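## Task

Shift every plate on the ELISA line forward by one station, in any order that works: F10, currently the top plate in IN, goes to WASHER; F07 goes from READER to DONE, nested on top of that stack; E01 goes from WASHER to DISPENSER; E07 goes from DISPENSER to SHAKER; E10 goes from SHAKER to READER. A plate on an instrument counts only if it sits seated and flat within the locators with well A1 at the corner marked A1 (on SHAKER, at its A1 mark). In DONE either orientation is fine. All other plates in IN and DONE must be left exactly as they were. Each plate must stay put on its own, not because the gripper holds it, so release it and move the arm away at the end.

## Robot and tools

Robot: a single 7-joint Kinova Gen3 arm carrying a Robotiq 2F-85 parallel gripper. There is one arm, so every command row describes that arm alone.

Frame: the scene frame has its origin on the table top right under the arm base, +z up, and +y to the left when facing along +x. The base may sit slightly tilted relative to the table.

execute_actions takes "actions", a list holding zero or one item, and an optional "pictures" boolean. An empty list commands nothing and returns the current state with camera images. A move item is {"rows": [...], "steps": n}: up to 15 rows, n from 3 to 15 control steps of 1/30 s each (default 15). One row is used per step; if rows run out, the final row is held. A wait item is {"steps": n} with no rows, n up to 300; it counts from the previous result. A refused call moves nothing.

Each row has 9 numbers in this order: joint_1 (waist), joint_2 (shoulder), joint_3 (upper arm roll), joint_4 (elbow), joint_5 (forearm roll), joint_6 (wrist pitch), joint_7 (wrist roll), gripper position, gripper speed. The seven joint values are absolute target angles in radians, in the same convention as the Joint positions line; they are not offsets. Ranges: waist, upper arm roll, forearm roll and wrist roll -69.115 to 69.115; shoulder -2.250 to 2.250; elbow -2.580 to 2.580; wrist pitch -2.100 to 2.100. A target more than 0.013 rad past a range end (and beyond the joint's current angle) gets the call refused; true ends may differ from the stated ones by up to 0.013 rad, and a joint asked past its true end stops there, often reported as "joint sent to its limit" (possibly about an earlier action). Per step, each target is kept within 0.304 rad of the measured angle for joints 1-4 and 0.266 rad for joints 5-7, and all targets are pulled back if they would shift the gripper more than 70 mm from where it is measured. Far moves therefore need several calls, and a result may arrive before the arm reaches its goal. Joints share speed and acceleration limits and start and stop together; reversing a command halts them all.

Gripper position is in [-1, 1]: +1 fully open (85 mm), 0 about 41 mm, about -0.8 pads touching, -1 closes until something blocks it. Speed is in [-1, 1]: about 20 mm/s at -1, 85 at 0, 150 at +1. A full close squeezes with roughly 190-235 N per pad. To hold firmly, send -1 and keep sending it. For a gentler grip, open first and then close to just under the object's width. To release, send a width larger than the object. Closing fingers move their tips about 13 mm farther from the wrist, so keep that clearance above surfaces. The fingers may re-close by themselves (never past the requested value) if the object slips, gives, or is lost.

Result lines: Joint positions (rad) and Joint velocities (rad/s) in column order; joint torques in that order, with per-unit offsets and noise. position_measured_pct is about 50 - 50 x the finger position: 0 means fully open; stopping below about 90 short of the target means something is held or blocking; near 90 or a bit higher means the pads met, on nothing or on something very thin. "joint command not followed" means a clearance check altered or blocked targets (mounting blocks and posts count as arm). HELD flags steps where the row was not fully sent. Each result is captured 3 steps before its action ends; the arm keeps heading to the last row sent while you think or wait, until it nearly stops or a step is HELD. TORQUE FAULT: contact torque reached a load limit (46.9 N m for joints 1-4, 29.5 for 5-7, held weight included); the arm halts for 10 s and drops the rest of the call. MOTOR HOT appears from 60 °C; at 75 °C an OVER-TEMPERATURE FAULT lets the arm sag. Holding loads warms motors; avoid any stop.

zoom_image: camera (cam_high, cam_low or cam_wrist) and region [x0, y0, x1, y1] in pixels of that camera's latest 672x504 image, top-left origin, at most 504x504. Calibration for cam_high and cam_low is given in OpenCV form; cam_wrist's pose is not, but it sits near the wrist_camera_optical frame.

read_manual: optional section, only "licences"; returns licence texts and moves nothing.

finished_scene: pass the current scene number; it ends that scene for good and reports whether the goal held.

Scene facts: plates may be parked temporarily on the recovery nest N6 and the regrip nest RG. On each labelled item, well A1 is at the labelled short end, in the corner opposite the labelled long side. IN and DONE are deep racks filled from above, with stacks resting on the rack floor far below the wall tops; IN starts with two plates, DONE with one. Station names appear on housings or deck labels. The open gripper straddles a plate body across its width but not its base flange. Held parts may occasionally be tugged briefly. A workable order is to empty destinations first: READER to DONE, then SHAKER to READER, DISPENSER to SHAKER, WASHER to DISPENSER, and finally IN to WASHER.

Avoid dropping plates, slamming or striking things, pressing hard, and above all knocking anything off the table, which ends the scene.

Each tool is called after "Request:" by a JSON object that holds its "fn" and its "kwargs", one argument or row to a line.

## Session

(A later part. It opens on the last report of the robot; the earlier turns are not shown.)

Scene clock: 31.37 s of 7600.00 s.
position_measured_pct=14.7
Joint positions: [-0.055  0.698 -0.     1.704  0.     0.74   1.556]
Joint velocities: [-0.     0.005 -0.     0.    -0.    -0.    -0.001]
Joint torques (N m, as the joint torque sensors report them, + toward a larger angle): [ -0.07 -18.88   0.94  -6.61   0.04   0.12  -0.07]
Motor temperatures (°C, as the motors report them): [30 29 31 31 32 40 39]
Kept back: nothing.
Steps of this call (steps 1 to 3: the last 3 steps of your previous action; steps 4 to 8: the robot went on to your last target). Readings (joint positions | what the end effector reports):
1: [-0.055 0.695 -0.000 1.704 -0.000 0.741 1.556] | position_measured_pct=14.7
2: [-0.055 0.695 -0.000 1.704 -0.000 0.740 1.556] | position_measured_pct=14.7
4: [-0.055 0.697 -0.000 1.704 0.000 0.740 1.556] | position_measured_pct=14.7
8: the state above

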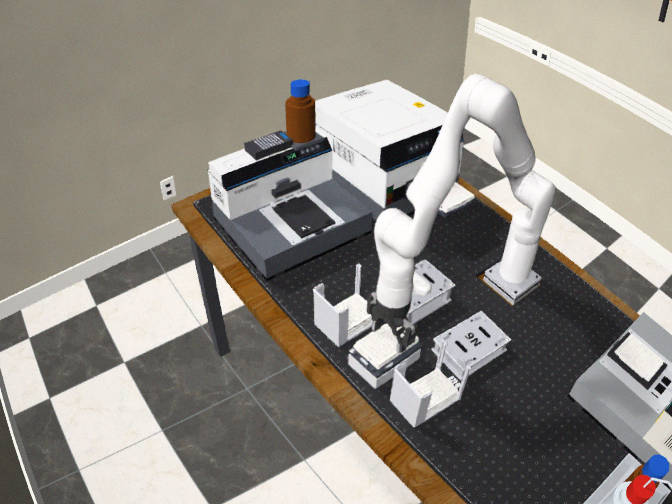

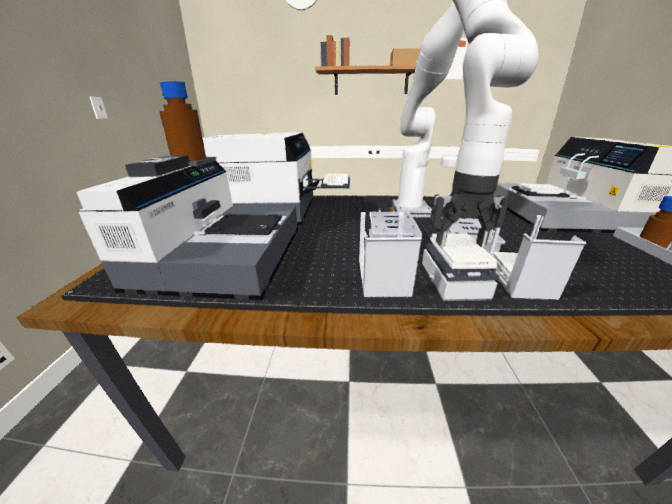

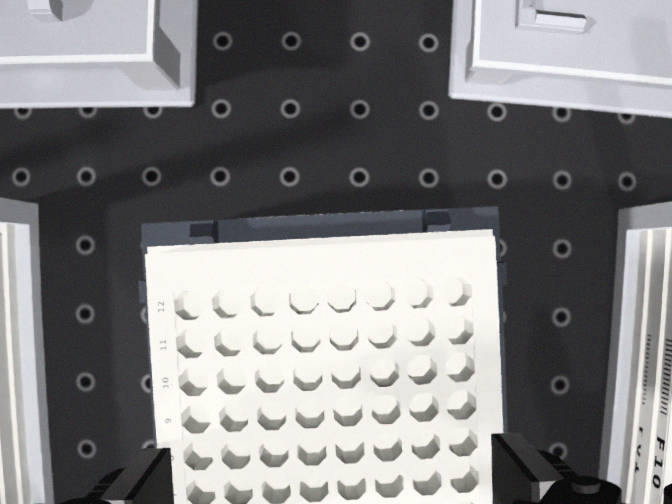

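Request:
{"fn": "execute_actions", "kwargs": {
  "actions": [
    {"rows":[[-0.0551,0.702,0,1.705,0,0.7346,1.556,-1,-0.5],[-0.0551,0.7057,0,1.7064,0,0.7295,1.556,-1,-0.5],[-0.0551,0.7094,0,1.7078,0,0.7244,1.556,-1,-0.5],[-0.0551,0.713,0,1.7091,0,0.7195,1.556,-1,-0.5],[-0.0551,0.7155,0,1.7099,0,0.7162,1.556,-1,-0.5],[-0.0551,0.7175,0,1.7105,0,0.7136,1.556,-1,-0.5],[-0.0551,0.7195,0,1.7111,0,0.711,1.556,-1,-0.5],[-0.0551,0.7213,0,1.7117,0,0.7086,1.556,-1,-0.5],[-0.0551,0.723,0,1.7122,0,0.7064,1.556,-1,-0.5],[-0.0551,0.7245,0,1.7127,0,0.7044,1.556,-1,-0.5]],"steps":15}
  ]
}}

Request:
{"fn": "execute_actions", "kwargs": {
  "actions": [
    {"steps":6}
  ]
}}

Scene clock: 32.00 s of 7600.00 s.
position_measured_pct=14.7
Joint positions: [-0.055  0.722 -0.     1.712 -0.     0.706  1.556]
Joint velocities: [ 0.    -0.002 -0.     0.001  0.001 -0.019  0.001]
Joint torques (N m, as the joint torque sensors report them, + toward a larger angle): [ -0.68 -17.03   1.42  -5.54  -0.03  -0.19  -0.04]
Motor temperatures (°C, as the motors report them): [30 29 31 31 32 40 39]
Steps of this call (steps 1 to 7: the robot went on to your last target; steps 8 to 19: the first 12 steps of this action). Readings (joint positions | what the end effector reports):
8: [-0.055 0.699 0.000 1.704 -0.000 0.739 1.556] | position_measured_pct=14.7
9: [-0.055 0.701 0.000 1.704 0.000 0.736 1.556] | position_measured_pct=14.7
11: [-0.055 0.708 0.000 1.707 0.000 0.728 1.556] | position_measured_pct=14.7
15: [-0.055 0.718 -0.000 1.711 -0.000 0.713 1.556] | position_measured_pct=14.7
19: the state above

Scene clock: 32.20 s of 7600.00 s.
position_measured_pct=14.7
Joint positions: [-0.055  0.722 -0.     1.712 -0.     0.705  1.556]
Joint velocities: [-0.     0.002 -0.     0.     0.    -0.     0.   ]
Joint torques (N m, as the joint torque sensors report them, + toward a larger angle): [ -0.91 -17.3    1.35  -5.41  -0.02  -0.38   0.04]
Motor temperatures (°C, as the motors report them): [30 29 31 31 32 40 39]
Kept back: nothing.
Steps of this call (steps 1 to 3: the last 3 steps of your previous action; steps 4 to 6: the robot went on to your last target). Readings (joint positions | what the end effector reports):
1: [-0.055 0.722 -0.000 1.712 -0.000 0.705 1.556] | position_measured_pct=14.7
2: [-0.055 0.722 -0.000 1.712 -0.000 0.705 1.556] | position_measured_pct=14.7
4: [-0.055 0.722 -0.000 1.712 -0.000 0.705 1.556] | position_measured_pct=14.7
6: the state above

Request:
{"fn": "execute_actions", "kwargs": {
  "actions": [
    {"rows":[[-0.0551,0.7245,0,1.7127,0,0.7044,1.556,1,-0.3]],"steps":13}
  ]
}}

Request:
{"fn": "execute_actions", "kwargs": {
  "actions": [
    {"rows":[[-0.0551,0.713,0,1.7091,0,0.7195,1.556,1,0],[-0.0551,0.698,0,1.7036,0,0.74,1.556,1,0],[-0.0551,0.672,0,1.692,0,0.7776,1.556,1,0],[-0.0551,0.5,0,1.72,0,0.9216,1.556,1,0]],"steps":15}
  ],
  "pictures": true
}}

Request:
{"fn": "execute_actions", "kwargs": {
  "actions": [
    {"rows":[[-1.585,0.35,0,1.87,0,0.9216,1.545,1,0]],"steps":15}
  ]
}}

Request:
{"fn": "execute_actions", "kwargs": {
  "actions": [
    {"steps":32}
  ]
}}

Request:
{"fn": "execute_actions", "kwargs": {
  "actions": [
    {"rows":[[-1.585,0.5386,0,1.6259,0,0.9771,1.545,1,0]],"steps":15}
  ]
}}

Request:
{"fn": "execute_actions", "kwargs": {
  "actions": [
    {"steps":10}
  ],
  "pictures": true
}}

Scene clock: 32.80 s of 7600.00 s.
position_measured_pct=0.8
Joint positions: [-0.055  0.724  0.     1.713  0.     0.704  1.556]
Joint velocities: [ 0.001  0.001  0.001 -0.     0.     0.    -0.   ]
Joint torques (N m, as the joint torque sensors report them, + toward a larger angle): [ -0.2  -19.07   1.03  -5.63   0.35   0.2    0.05]
Motor temperatures (°C, as the motors report them): [30 29 31 31 32 40 39]
Steps of this call (steps 1 to 8: the robot went on to your last target; steps 9 to 18: the first 10 steps of this action). Readings (joint positions | what the end effector reports):
9: [-0.055 0.722 -0.000 1.712 -0.000 0.705 1.556] | position_measured_pct=14.7
10: [-0.055 0.723 -0.000 1.712 -0.000 0.705 1.556] | position_measured_pct=14.7
12: [-0.055 0.724 -0.000 1.713 -0.000 0.704 1.556] | position_measured_pct=11.1
16: [-0.055 0.724 0.000 1.713 0.000 0.704 1.556] | position_measured_pct=2.8
18: the state above

Scene clock: 33.30 s of 7600.00 s.
position_measured_pct=0.0
Joint positions: [-0.055  0.514  0.     1.717  0.     0.912  1.556]
Joint velocities: [ 0.001 -0.272  0.001  0.05   0.     0.273 -0.001]
Joint torques (N m, as the joint torque sensors report them, + toward a larger angle): [ -0.16 -13.03   1.27  -6.86  -0.17  -0.12  -0.27]
Motor temperatures (°C, as the motors report them): [30 29 31 31 32 40 39]
Steps of this call (steps 1 to 3: the last 3 steps of your previous action; steps 4 to 15: the first 12 steps of this action). Readings (joint positions | what the end effector reports):
4: [-0.055 0.724 -0.000 1.713 0.000 0.705 1.556] | position_measured_pct=0.0
5: [-0.055 0.718 -0.000 1.712 0.000 0.711 1.556] | position_measured_pct=0.0
7: [-0.055 0.695 -0.000 1.704 -0.000 0.741 1.556] | position_measured_pct=0.0
11: [-0.055 0.591 -0.000 1.707 -0.000 0.841 1.556] | position_measured_pct=0.0
15: the state above

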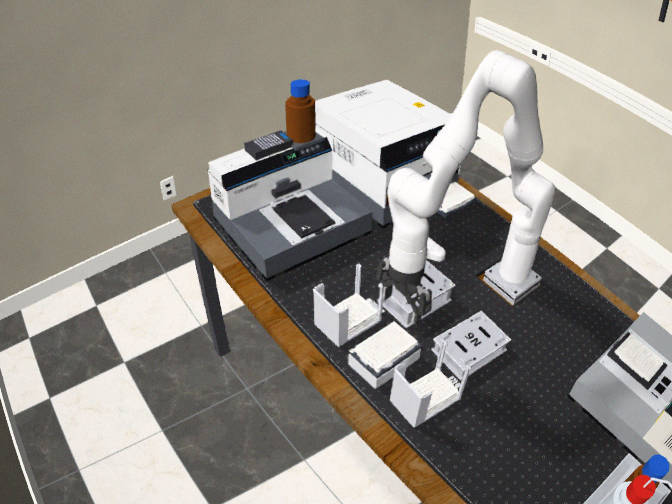

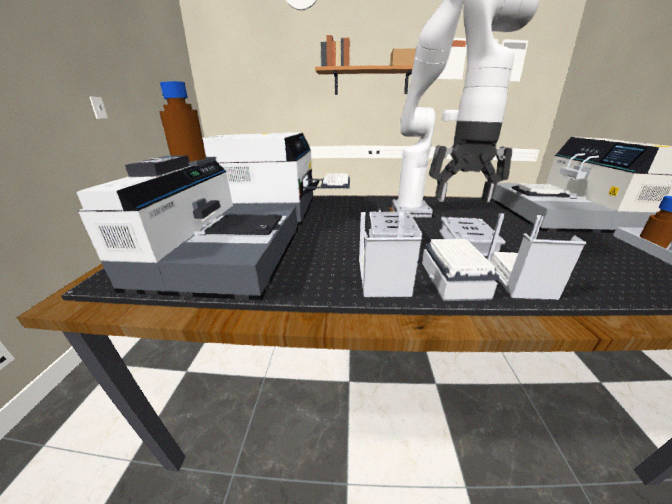

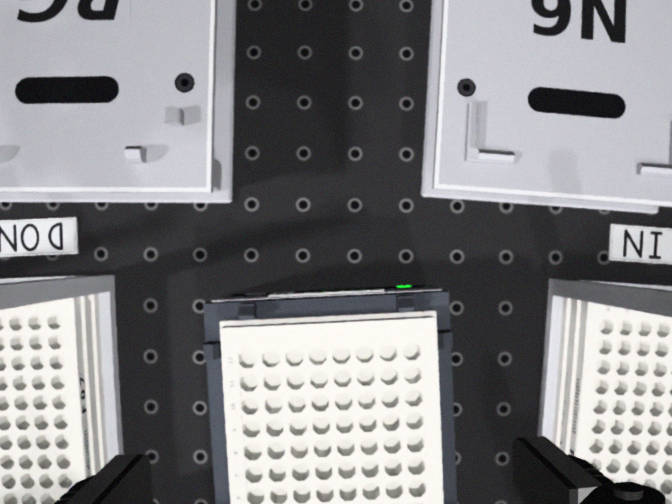

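Scene clock: 33.80 s of 7600.00 s.
position_measured_pct=0.0
Joint positions: [-0.329  0.404  0.001  1.817  0.     0.921  1.549]
Joint velocities: [-0.962 -0.2    0.     0.205 -0.001  0.    -0.017]
Joint torques (N m, as the joint torque sensors report them, + toward a larger angle): [ -0.07 -14.2    1.19  -6.83   0.04  -0.23  -0.15]
Motor temperatures (°C, as the motors report them): [30 29 31 31 32 40 39]
Steps of this call (steps 1 to 3: the last 3 steps of your previous action; steps 4 to 15: the first 12 steps of this action). Readings (joint positions | what the end effector reports):
4: [-0.056 0.504 0.000 1.720 0.000 0.921 1.556] | position_measured_pct=0.0
5: [-0.062 0.500 0.001 1.723 0.001 0.921 1.556] | position_measured_pct=0.0
7: [-0.091 0.485 0.003 1.735 0.001 0.921 1.555] | position_measured_pct=0.0
11: [-0.203 0.437 0.001 1.782 0.000 0.921 1.551] | position_measured_pct=0.0
15: the state above

Scene clock: 34.87 s of 7600.00 s.
position_measured_pct=0.0
Joint positions: [-1.398  0.351  0.     1.869  0.     0.921  1.545]
Joint velocities: [-1.009 -0.005  0.002  0.004  0.    -0.     0.001]
Joint torques (N m, as the joint torque sensors report them, + toward a larger angle): [ -1.3  -13.14   0.45  -6.28   0.1    0.07   0.23]
Motor temperatures (°C, as the motors report them): [30 29 31 31 32 40 39]
Kept back: nothing.
Steps of this call (steps 1 to 3: the last 3 steps of your previous action; steps 4 to 32: the robot went on to your last target). Readings (joint positions | what the end effector reports):
1: [-0.361 0.397 0.001 1.823 0.000 0.921 1.548] | position_measured_pct=0.0
2: [-0.394 0.392 0.001 1.829 0.000 0.921 1.548] | position_measured_pct=0.0
4: [-0.459 0.382 0.000 1.838 0.000 0.921 1.547] | position_measured_pct=0.0
8: [-0.592 0.369 0.000 1.851 0.000 0.921 1.546] | position_measured_pct=0.0
32: the state above

Scene clock: 35.27 s of 7600.00 s.
position_measured_pct=0.0
Joint positions: [-1.577  0.524 -0.001  1.643 -0.     0.972  1.545]
Joint velocities: [-0.125  0.246 -0.005 -0.372 -0.002  0.087  0.001]
Joint torques (N m, as the joint torque sensors report them, + toward a larger angle): [  0.78 -19.45   1.94  -5.86   0.41   0.44  -0.03]
Motor temperatures (°C, as the motors report them): [30 29 31 31 32 40 39]
Steps of this call (steps 1 to 12: the first 12 steps of this action). Readings (joint positions | what the end effector reports):
1: [-1.430 0.352 -0.000 1.868 -0.000 0.921 1.545] | position_measured_pct=0.0
2: [-1.458 0.355 -0.001 1.865 -0.001 0.922 1.545] | position_measured_pct=0.0
4: [-1.497 0.375 -0.002 1.843 -0.001 0.928 1.545] | position_measured_pct=0.0
8: [-1.546 0.460 0.000 1.734 0.000 0.952 1.545] | position_measured_pct=0.0
12: the state above

Scene clock: 35.60 s of 7600.00 s.
position_measured_pct=0.0
Joint positions: [-1.585  0.538 -0.     1.626 -0.     0.977  1.545]
Joint velocities: [-0.003  0.006 -0.    -0.001  0.     0.001  0.   ]
Joint torques (N m, as the joint torque sensors report them, + toward a larger angle): [  0.47 -17.22   1.05  -7.38   0.22  -0.18  -0.14]
Motor temperatures (°C, as the motors report them): [30 29 31 31 32 40 39]
Kept back: nothing.
Steps of this call (steps 1 to 3: the last 3 steps of your previous action; steps 4 to 10: the robot went on to your last target). Readings (joint positions | what the end effector reports):
1: [-1.580 0.530 -0.001 1.633 -0.000 0.975 1.545] | position_measured_pct=0.0
2: [-1.582 0.532 -0.001 1.629 -0.000 0.976 1.545] | position_measured_pct=0.0
4: [-1.583 0.534 -0.000 1.627 -0.000 0.977 1.545] | position_measured_pct=0.0
8: [-1.584 0.537 -0.000 1.626 -0.000 0.977 1.545] | position_measured_pct=0.0
10: the state above

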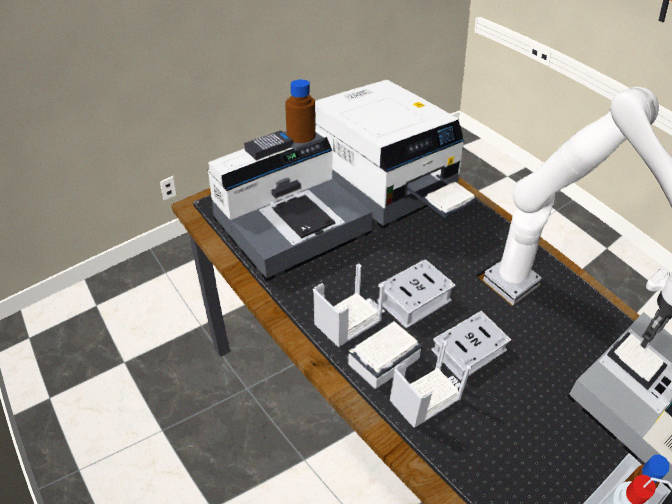

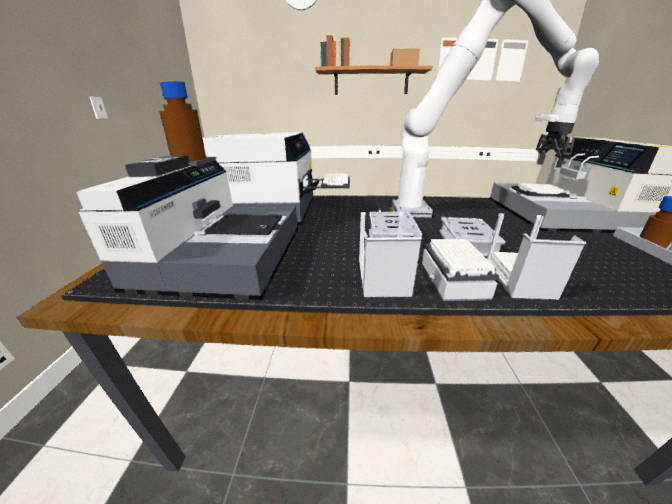

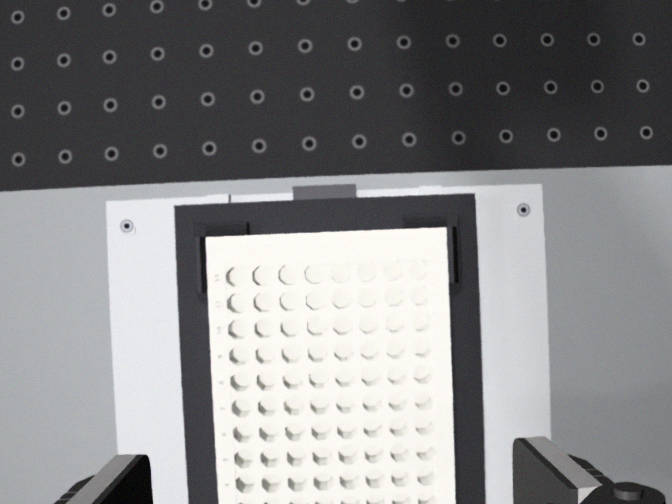

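Request:
{"fn": "execute_actions", "kwargs": {
  "actions": [
    {"rows":[[-1.5878,0.6261,0,1.714,0,0.8015,1.535,1,0]],"steps":15}
  ]
}}

Request:
{"fn": "execute_actions", "kwargs": {
  "actions": [
    {"steps":5}
  ],
  "pictures": true
}}

Scene clock: 36.17 s of 7600.00 s.
position_measured_pct=0.0
Joint positions: [-1.588  0.625 -0.     1.714  0.     0.802  1.535]
Joint velocities: [ 0.001  0.013  0.     0.002  0.    -0.005  0.   ]
Joint torques (N m, as the joint torque sensors report them, + toward a larger angle): [ -0.22 -17.53   1.02  -6.29   0.19   0.04  -0.14]
Motor temperatures (°C, as the motors report them): [30 29 31 31 32 40 39]
Steps of this call (steps 1 to 5: the robot went on to your last target; steps 6 to 17: the first 12 steps of this action). Readings (joint positions | what the end effector reports):
6: [-1.585 0.539 0.000 1.626 -0.000 0.976 1.545] | position_measured_pct=0.0
7: [-1.585 0.544 0.000 1.630 0.000 0.967 1.544] | position_measured_pct=0.0
9: [-1.586 0.570 0.000 1.654 0.000 0.918 1.542] | position_measured_pct=0.0
13: [-1.588 0.622 -0.000 1.711 -0.000 0.809 1.535] | position_measured_pct=0.0
17: the state above

Scene clock: 36.33 s of 7600.00 s.
position_measured_pct=0.0
Joint positions: [-1.588  0.626 -0.     1.714 -0.     0.802  1.535]
Joint velocities: [-0.001  0.003  0.     0.     0.     0.     0.002]
Joint torques (N m, as the joint torque sensors report them, + toward a larger angle): [ -0.52 -17.66   1.05  -5.72  -0.25  -0.02  -0.1 ]
Motor temperatures (°C, as the motors report them): [30 29 31 31 32 40 39]
Kept back: nothing.
Steps of this call (steps 1 to 3: the last 3 steps of your previous action; steps 4 to 5: the robot went on to your last target). Readings (joint positions | what the end effector reports):
1: [-1.588 0.625 -0.000 1.714 0.000 0.802 1.535] | position_measured_pct=0.0
2: [-1.588 0.625 0.000 1.714 0.000 0.802 1.535] | position_measured_pct=0.0
4: [-1.588 0.626 -0.000 1.714 -0.000 0.802 1.535] | position_measured_pct=0.0
5: the state above

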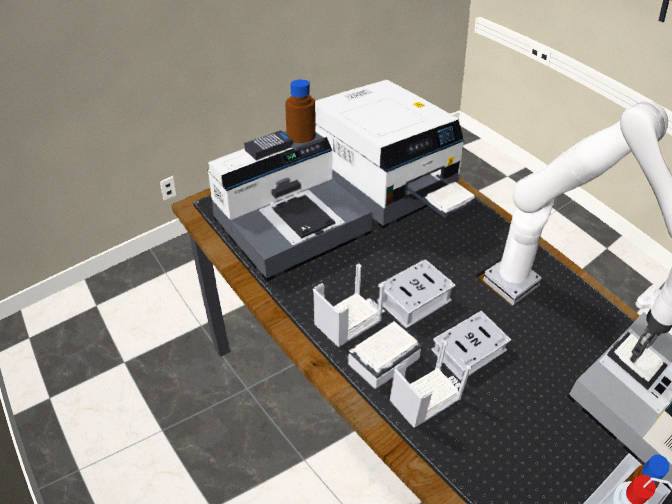

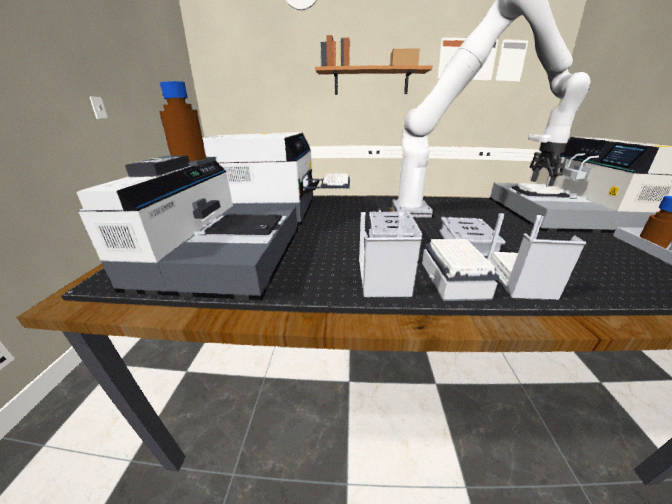

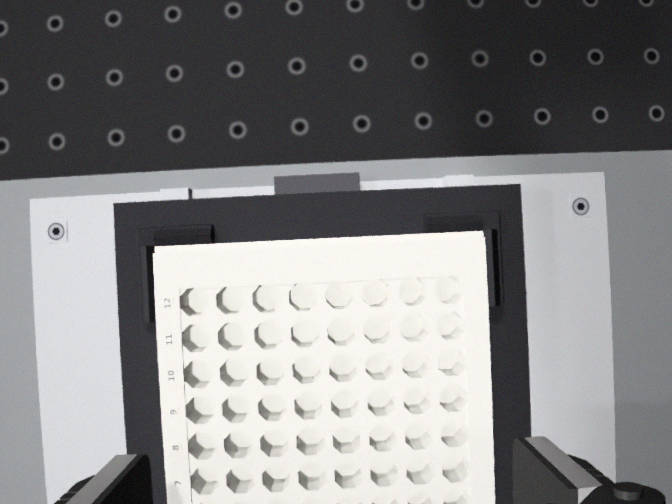

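Request:
{"fn": "execute_actions", "kwargs": {
  "actions": [
    {"rows":[[-1.5871,0.631,0,1.7165,0,0.7941,1.534,1,0],[-1.5871,0.6358,0,1.719,0,0.7868,1.534,1,0],[-1.5871,0.6406,0,1.7216,0,0.7794,1.534,1,0],[-1.5871,0.6454,0,1.7241,0,0.7721,1.534,1,0]],"steps":11}
  ],
  "pictures": true
}}

Request:
{"fn": "execute_actions", "kwargs": {
  "actions": [
    {"rows":[[-1.5871,0.6454,0,1.7241,0,0.7721,1.534,-1,-0.5],[-1.5871,0.6448,0,1.7238,0,0.773,1.534,-1,-0.5],[-1.5871,0.6443,0,1.7235,0,0.7738,1.534,-1,-0.5],[-1.5871,0.6437,0,1.7232,0,0.7747,1.534,-1,-0.5],[-1.5871,0.6432,0,1.723,0,0.7754,1.534,-1,-0.5],[-1.5871,0.6426,0,1.7227,0,0.7763,1.534,-1,-0.5],[-1.5871,0.642,0,1.7224,0,0.7772,1.534,-1,-0.5],[-1.5871,0.6415,0,1.7221,0,0.778,1.534,-1,-0.5],[-1.5871,0.6409,0,1.7218,0,0.7789,1.534,-1,-0.5],[-1.5871,0.6404,0,1.7215,0,0.7797,1.534,-1,-0.5],[-1.5871,0.6398,0,1.7212,0,0.7806,1.534,-1,-0.5],[-1.5871,0.6392,0,1.721,0,0.7814,1.534,-1,-0.5],[-1.5871,0.6387,0,1.7207,0,0.7822,1.534,-1,-0.5]],"steps":15}
  ]
}}

Request:
{"fn": "execute_actions", "kwargs": {
  "actions": [
    {"rows":[[-1.5871,0.6387,0,1.7207,0,0.7822,1.534,-1,-0.5],[-1.5871,0.6387,0,1.7207,0,0.7822,1.534,-1,-0.5],[-1.5871,0.6261,0,1.714,0,0.8015,1.534,-1,-0.5],[-1.5871,0.61,0,1.704,0,0.8276,1.534,-1,-0.5],[-1.5871,0.595,0,1.694,0,0.8526,1.534,-1,-0.5],[-1.5871,0.35,0,1.87,0,0.9216,1.534,-1,-0.5]],"steps":15}
  ],
  "pictures": true
}}

Scene clock: 36.93 s of 7600.00 s.
position_measured_pct=0.0
Joint positions: [-1.587  0.645 -0.     1.724 -0.     0.773  1.534]
Joint velocities: [-0.     0.006 -0.     0.    -0.    -0.011  0.   ]
Joint torques (N m, as the joint torque sensors report them, + toward a larger angle): [ -0.02 -18.1    0.93  -6.56  -0.2   -0.21  -0.04]
Motor temperatures (°C, as the motors report them): [30 29 31 31 32 40 39]
Steps of this call (steps 1 to 10: the robot went on to your last target; steps 11 to 18: the first 8 steps of this action). Readings (joint positions | what the end effector reports):
11: [-1.588 0.627 -0.000 1.714 -0.000 0.801 1.535] | position_measured_pct=0.0
12: [-1.587 0.630 -0.000 1.715 -0.000 0.797 1.534] | position_measured_pct=0.0
14: [-1.587 0.638 0.000 1.720 0.000 0.785 1.534] | position_measured_pct=0.0
18: the state above

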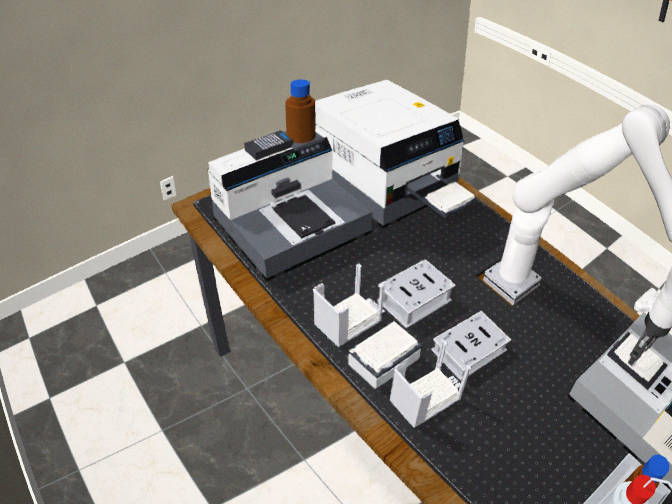

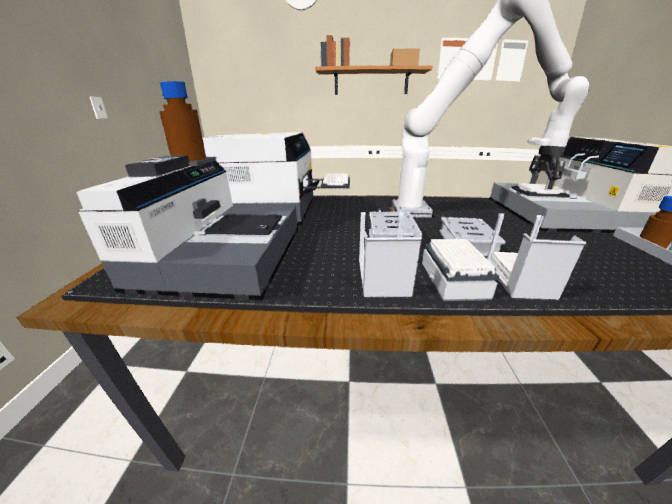

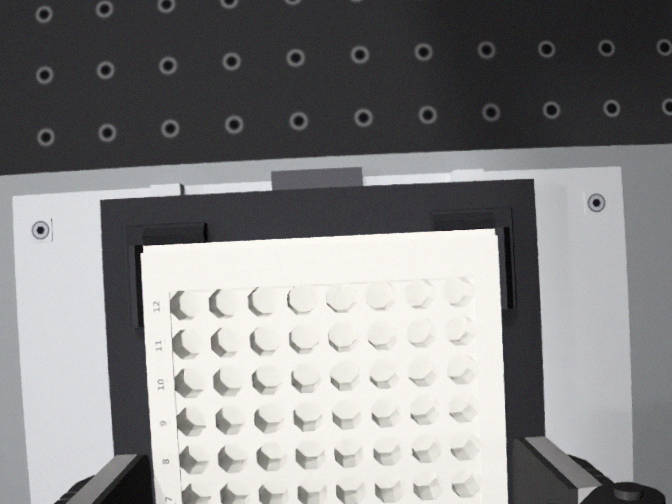

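Scene clock: 37.43 s of 7600.00 s.
position_measured_pct=12.7
Joint positions: [-1.587  0.639  0.     1.721  0.     0.78   1.534]
Joint velocities: [-0.    -0.016 -0.001 -0.008 -0.001  0.022  0.002]
Joint torques (N m, as the joint torque sensors report them, + toward a larger angle): [ -0.1  -18.16   0.9   -6.13  -0.12   0.05   0.25]
Motor temperatures (°C, as the motors report them): [30 29 31 31 32 40 39]
Steps of this call (steps 1 to 3: the last 3 steps of your previous action; steps 4 to 15: the first 12 steps of this action). Readings (joint positions | what the end effector reports):
4: [-1.587 0.645 0.000 1.724 0.000 0.772 1.534] | position_measured_pct=0.0
5: [-1.587 0.645 -0.000 1.724 0.000 0.772 1.534] | position_measured_pct=0.4
7: [-1.587 0.644 0.000 1.724 0.000 0.774 1.534] | position_measured_pct=2.8
11: [-1.587 0.641 0.000 1.722 0.000 0.777 1.534] | position_measured_pct=8.7
15: the state above

Scene clock: 37.93 s of 7600.00 s.
position_measured_pct=14.7
Joint positions: [-1.587  0.449 -0.     1.762  0.     0.887  1.534]
Joint velocities: [ 0.002 -0.825 -0.     0.758 -0.     0.269 -0.   ]
Joint torques (N m, as the joint torque sensors report them, + toward a larger angle): [  0.   -12.65   0.52  -4.    -0.14   0.36  -0.17]
Motor temperatures (°C, as the motors report them): [30 29 31 31 32 40 39]
Steps of this call (steps 1 to 3: the last 3 steps of your previous action; steps 4 to 15: the first 12 steps of this action). Readings (joint positions | what the end effector reports):
4: [-1.587 0.638 0.000 1.721 0.000 0.782 1.534] | position_measured_pct=14.7
5: [-1.587 0.638 0.000 1.721 0.000 0.782 1.534] | position_measured_pct=14.7
7: [-1.587 0.632 0.000 1.718 0.000 0.790 1.534] | position_measured_pct=14.7
11: [-1.587 0.570 -0.000 1.706 0.000 0.848 1.534] | position_measured_pct=14.7
15: the state above

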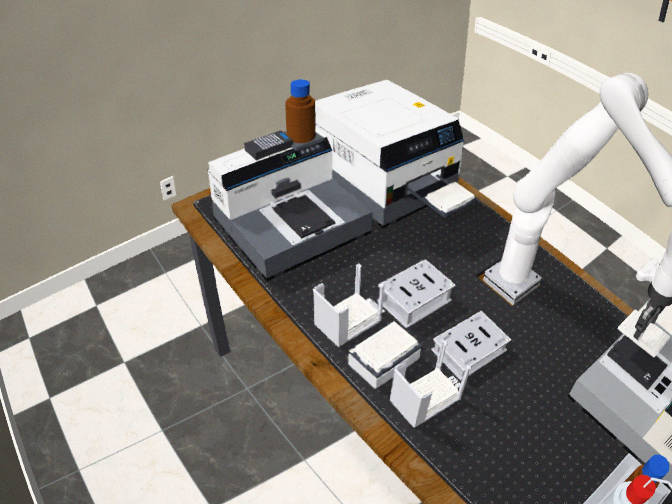

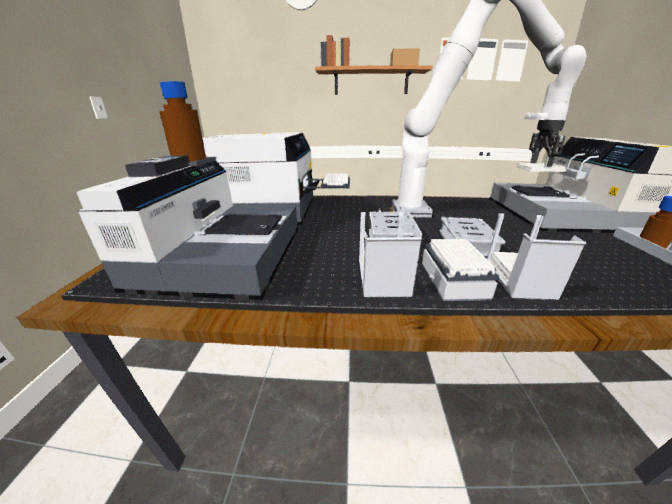

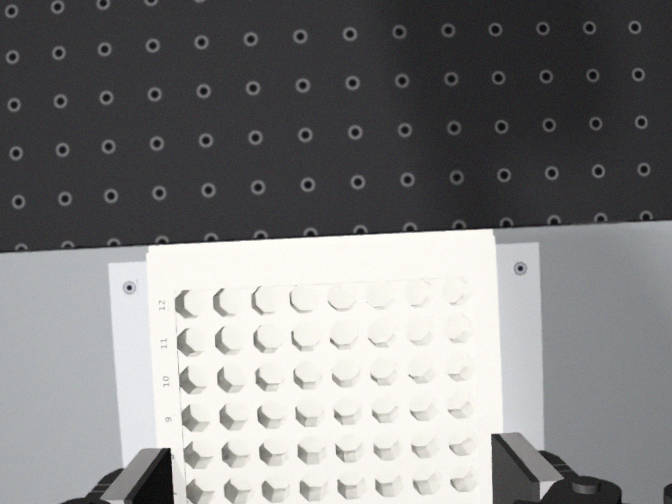

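Request:
{"fn": "execute_actions", "kwargs": {
  "actions": [
    {"rows":[[0.7,0.25,0,1.98,0,0.9116,3.85,-1,-0.5]],"steps":15}
  ]
}}

Request:
{"fn": "execute_actions", "kwargs": {
  "actions": [
    {"steps":52}
  ]
}}

Request:
{"fn": "execute_actions", "kwargs": {
  "actions": [
    {"rows":[[0.75,0.45,0,1.7,0,0.9916,3.9,-1,-0.5]],"steps":11}
  ]
}}

Request:
{"fn": "execute_actions", "kwargs": {
  "actions": [
    {"rows":[[0.82,0.64,0,1.41,0,1.0916,3.964,-1,-0.5]],"steps":11}
  ]
}}

Request:
{"fn": "execute_actions", "kwargs": {
  "actions": [
    {"rows":[[0.8539,0.82,0,1.14,0,1.1816,3.964,-1,-0.5]],"steps":11}
  ]
}}

Request:
{"fn": "execute_actions", "kwargs": {
  "actions": [
    {"rows":[[0.8539,0.9285,0,1.0575,0,1.1556,3.964,-1,-0.5]],"steps":15}
  ]
}}

Request:
{"fn": "execute_actions", "kwargs": {
  "actions": [
    {"steps":8}
  ],
  "pictures": true
}}

Scene clock: 38.53 s of 7600.00 s.
position_measured_pct=14.7
Joint positions: [-1.299  0.284 -0.     1.943 -0.     0.914  1.777]
Joint velocities: [ 1.034 -0.138 -0.001  0.156 -0.    -0.011  0.905]
Joint torques (N m, as the joint torque sensors report them, + toward a larger angle): [ -0.99 -12.27   0.48  -6.57   0.14   0.18   0.3 ]
Motor temperatures (°C, as the motors report them): [30 29 31 31 32 40 39]
Steps of this call (steps 1 to 3: the last 3 steps of your previous action; steps 4 to 6: the robot went on to your last target; steps 7 to 18: the first 12 steps of this action). Readings (joint positions | what the end effector reports):
7: [-1.586 0.357 -0.000 1.869 -0.000 0.922 1.534] | position_measured_pct=14.7
8: [-1.580 0.353 -0.001 1.871 -0.001 0.921 1.538] | position_measured_pct=14.7
10: [-1.551 0.342 -0.002 1.881 -0.001 0.918 1.560] | position_measured_pct=14.7
14: [-1.434 0.308 -0.001 1.916 -0.000 0.916 1.659] | position_measured_pct=14.7
18: the state above

Scene clock: 40.27 s of 7600.00 s.
position_measured_pct=14.7
Joint positions: [0.567 0.25  0.001 1.979 0.001 0.911 3.44 ]
Joint velocities: [ 0.802 -0.002  0.018  0.003  0.01   0.002  1.212]
Joint torques (N m, as the joint torque sensors report them, + toward a larger angle): [ -2.37 -12.38  -0.55  -7.32  -0.08  -0.05  -0.02]
Motor temperatures (°C, as the motors report them): [30 29 31 31 32 40 39]
Kept back: nothing.
Steps of this call (steps 1 to 3: the last 3 steps of your previous action; steps 4 to 52: the robot went on to your last target). Readings (joint positions | what the end effector reports):
1: [-1.264 0.280 -0.000 1.948 -0.000 0.914 1.807] | position_measured_pct=14.7
2: [-1.229 0.276 -0.000 1.953 -0.000 0.913 1.838] | position_measured_pct=14.7
4: [-1.159 0.270 -0.000 1.959 -0.000 0.913 1.900] | position_measured_pct=14.7
8: [-1.016 0.261 -0.000 1.968 -0.000 0.912 2.024] | position_measured_pct=14.7
52: the state above

Scene clock: 40.53 s of 7600.00 s.
position_measured_pct=14.7
Joint positions: [0.702 0.354 0.    1.842 0.    0.95  3.724]
Joint velocities: [ 0.336  0.695 -0.003 -1.015  0.001  0.278  1.204]
Joint torques (N m, as the joint torque sensors report them, + toward a larger angle): [  0.04 -14.84   1.01  -7.06  -0.02   0.28   0.05]
Motor temperatures (°C, as the motors report them): [30 29 31 31 32 40 39]
Steps of this call (steps 1 to 8: the first 8 steps of this action). Readings (joint positions | what the end effector reports):
1: [0.592 0.251 0.001 1.979 0.001 0.912 3.481] | position_measured_pct=14.7
2: [0.617 0.254 0.001 1.976 0.000 0.913 3.520] | position_measured_pct=14.7
4: [0.652 0.273 0.002 1.953 0.001 0.919 3.582] | position_measured_pct=14.7
8: the state above

Scene clock: 40.90 s of 7600.00 s.
position_measured_pct=14.7
Joint positions: [0.799 0.586 0.    1.494 0.    1.062 3.943]
Joint velocities: [ 0.202  0.532  0.006 -0.891  0.003  0.308  0.229]
Joint torques (N m, as the joint torque sensors report them, + toward a larger angle): [ -1.02 -20.22   1.22  -6.94  -0.12   0.53   0.03]
Motor temperatures (°C, as the motors report them): [30 29 31 31 32 40 39]
Steps of this call (steps 1 to 3: the last 3 steps of your previous action; steps 4 to 11: the first 8 steps of this action). Readings (joint positions | what the end effector reports):
4: [0.738 0.428 0.000 1.730 0.000 0.982 3.862] | position_measured_pct=14.7
5: [0.746 0.446 -0.000 1.705 -0.000 0.990 3.881] | position_measured_pct=14.7
7: [0.766 0.494 -0.000 1.640 -0.000 1.012 3.906] | position_measured_pct=14.7
11: the state above

Scene clock: 41.27 s of 7600.00 s.
position_measured_pct=14.7
Joint positions: [0.845 0.765 0.    1.223 0.    1.154 3.964]
Joint velocities: [ 0.092  0.557  0.001 -0.875  0.     0.288  0.001]
Joint torques (N m, as the joint torque sensors report them, + toward a larger angle): [ -0.37 -24.07   1.51  -8.46   0.03   0.23   0.24]
Motor temperatures (°C, as the motors report them): [30 29 31 31 32 40 39]
Steps of this call (steps 1 to 3: the last 3 steps of your previous action; steps 4 to 11: the first 8 steps of this action). Readings (joint positions | what the end effector reports):
4: [0.817 0.632 0.001 1.417 0.000 1.089 3.962] | position_measured_pct=14.7
5: [0.820 0.642 0.000 1.402 0.000 1.094 3.963] | position_measured_pct=14.7
7: [0.828 0.674 -0.000 1.358 -0.000 1.110 3.963] | position_measured_pct=14.7
11: the state above

Scene clock: 41.77 s of 7600.00 s.
position_measured_pct=14.7
Joint positions: [ 0.854  0.926 -0.     1.058  0.     1.156  3.964]
Joint velocities: [ 0.001  0.021  0.    -0.012 -0.001  0.001 -0.001]
Joint torques (N m, as the joint torque sensors report them, + toward a larger angle): [ -0.47 -23.91   0.63  -8.47   0.21  -0.19  -0.12]
Motor temperatures (°C, as the motors report them): [30 29 31 31 32 40 39]
Steps of this call (steps 1 to 3: the last 3 steps of your previous action; steps 4 to 15: the first 12 steps of this action). Readings (joint positions | what the end effector reports):
4: [0.852 0.813 0.000 1.148 0.000 1.178 3.964] | position_measured_pct=14.7
5: [0.853 0.824 0.000 1.133 0.000 1.179 3.964] | position_measured_pct=14.7
7: [0.853 0.864 0.000 1.097 0.000 1.174 3.964] | position_measured_pct=14.7
11: [0.854 0.922 -0.000 1.062 -0.000 1.156 3.964] | position_measured_pct=14.7
15: the state above

Scene clock: 42.03 s of 7600.00 s.
position_measured_pct=14.7
Joint positions: [ 0.854  0.928 -0.     1.058  0.     1.156  3.964]
Joint velocities: [-0.     0.002  0.    -0.001  0.     0.     0.001]
Joint torques (N m, as the joint torque sensors report them, + toward a larger angle): [ -1.01 -23.58   1.03  -8.32   0.03  -0.04   0.04]
Motor temperatures (°C, as the motors report them): [30 29 31 31 32 40 39]
Kept back: nothing.
Steps of this call (steps 1 to 3: the last 3 steps of your previous action; steps 4 to 8: the robot went on to your last target). Readings (joint positions | what the end effector reports):
1: [0.854 0.927 0.000 1.058 0.000 1.156 3.964] | position_measured_pct=14.7
2: [0.854 0.927 0.000 1.058 0.000 1.156 3.964] | position_measured_pct=14.7
4: [0.854 0.928 0.000 1.058 0.000 1.156 3.964] | position_measured_pct=14.7
8: the state above

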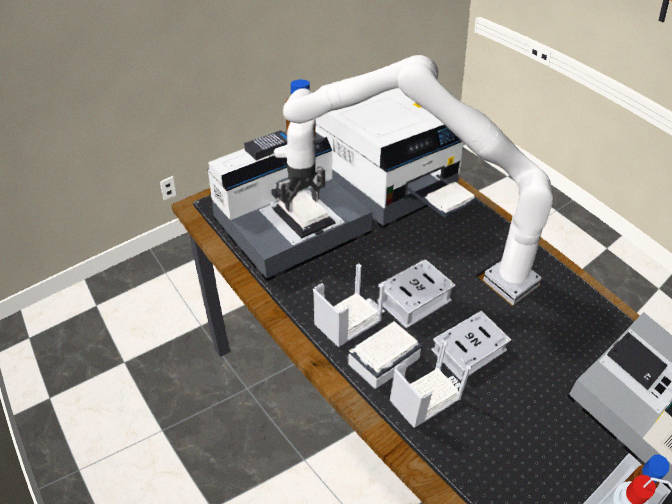

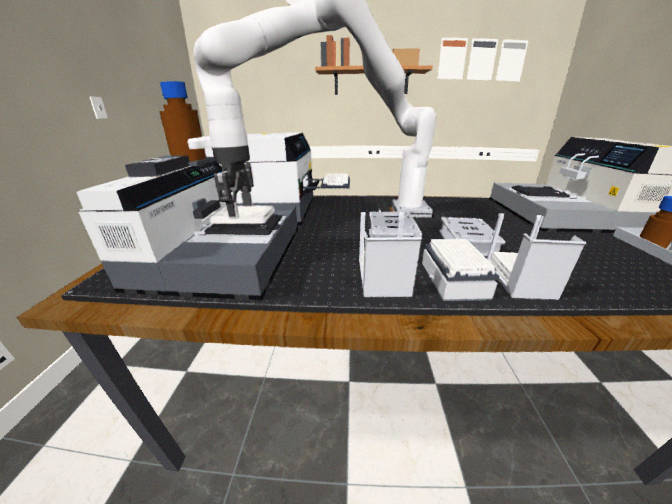

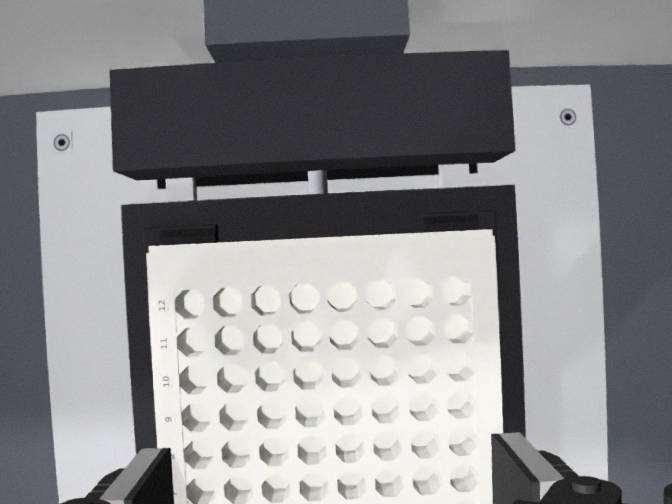

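Request:
{"fn": "execute_actions", "kwargs": {
  "actions": [
    {"rows":[[0.8534,0.9308,0,1.0595,0,1.1513,3.9635,-1,-0.5],[0.8534,0.9331,0,1.0615,0,1.147,3.9635,-1,-0.5],[0.8534,0.9354,0,1.0635,0,1.1427,3.9635,-1,-0.5],[0.8534,0.9376,0,1.0654,0,1.1386,3.9635,-1,-0.5],[0.8534,0.9394,0,1.0669,0,1.1353,3.9635,-1,-0.5],[0.8534,0.941,0,1.0682,0,1.1324,3.9635,-1,-0.5],[0.8534,0.9424,0,1.0694,0,1.1298,3.9635,-1,-0.5],[0.8534,0.9437,0,1.0705,0,1.1274,3.9635,-1,-0.5],[0.8534,0.945,0,1.0716,0,1.125,3.9635,-1,-0.5],[0.8534,0.946,0,1.0725,0,1.1231,3.9635,-1,-0.5]],"steps":15}
  ]
}}

Request:
{"fn": "execute_actions", "kwargs": {
  "actions": [
    {"steps":6}
  ],
  "pictures": true
}}

Scene clock: 42.60 s of 7600.00 s.
position_measured_pct=14.7
Joint positions: [0.853 0.945 0.    1.072 0.    1.124 3.964]
Joint velocities: [ 0.002  0.004  0.005  0.006  0.004 -0.018 -0.001]
Joint torques (N m, as the joint torque sensors report them, + toward a larger angle): [ -0.24 -22.46   0.92  -7.4   -0.16  -0.37  -0.1 ]
Motor temperatures (°C, as the motors report them): [30 29 31 31 32 40 39]
Steps of this call (steps 1 to 5: the robot went on to your last target; steps 6 to 17: the first 12 steps of this action). Readings (joint positions | what the end effector reports):
6: [0.854 0.929 0.000 1.058 0.000 1.155 3.964] | position_measured_pct=14.7
7: [0.854 0.930 0.000 1.059 0.000 1.152 3.964] | position_measured_pct=14.7
9: [0.853 0.934 -0.000 1.062 -0.000 1.145 3.964] | position_measured_pct=14.7
13: [0.853 0.942 -0.000 1.069 -0.000 1.131 3.964] | position_measured_pct=14.7
17: the state above

Scene clock: 42.80 s of 7600.00 s.
position_measured_pct=14.7
Joint positions: [0.853 0.945 0.    1.072 0.    1.124 3.964]
Joint velocities: [-0.     0.001 -0.001  0.001 -0.     0.001 -0.001]
Joint torques (N m, as the joint torque sensors report them, + toward a larger angle): [ -0.21 -22.64   1.09  -7.77  -0.01  -0.31  -0.11]
Motor temperatures (°C, as the motors report them): [30 29 31 31 32 40 39]
Kept back: nothing.
Steps of this call (steps 1 to 3: the last 3 steps of your previous action; steps 4 to 6: the robot went on to your last target). Readings (joint positions | what the end effector reports):
1: [0.853 0.945 0.000 1.072 0.000 1.124 3.964] | position_measured_pct=14.7
2: [0.853 0.945 0.000 1.072 0.000 1.124 3.964] | position_measured_pct=14.7
4: [0.853 0.945 0.000 1.072 0.000 1.124 3.964] | position_measured_pct=14.7
6: the state above

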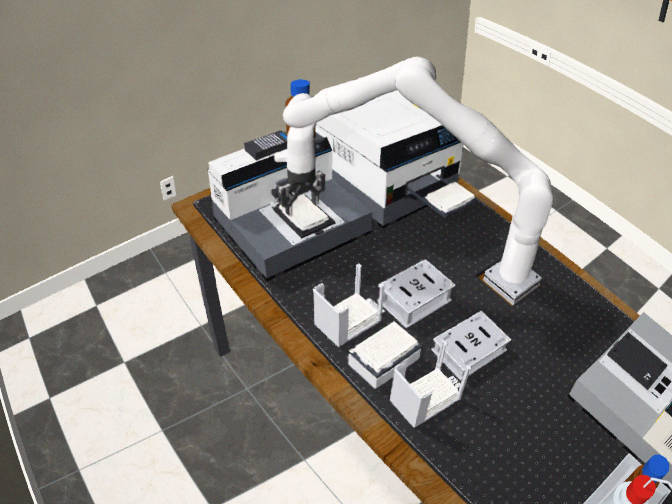

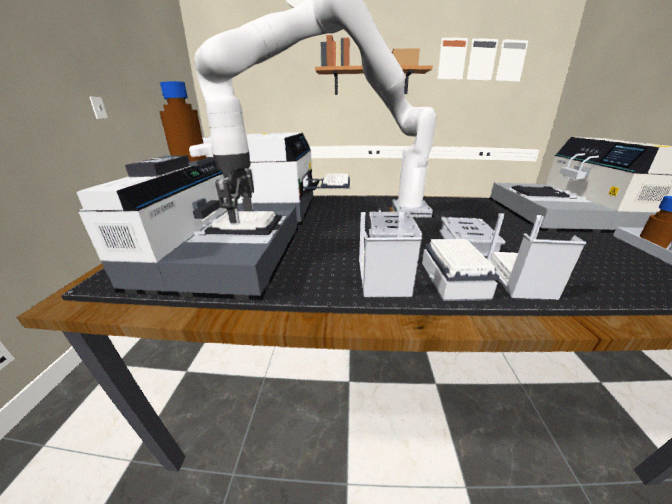

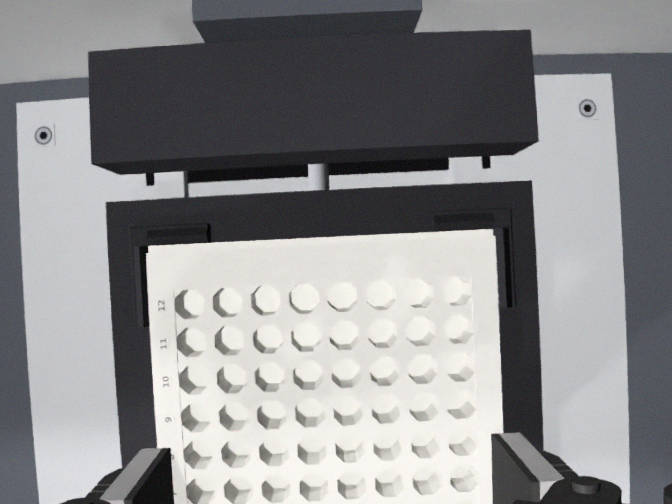

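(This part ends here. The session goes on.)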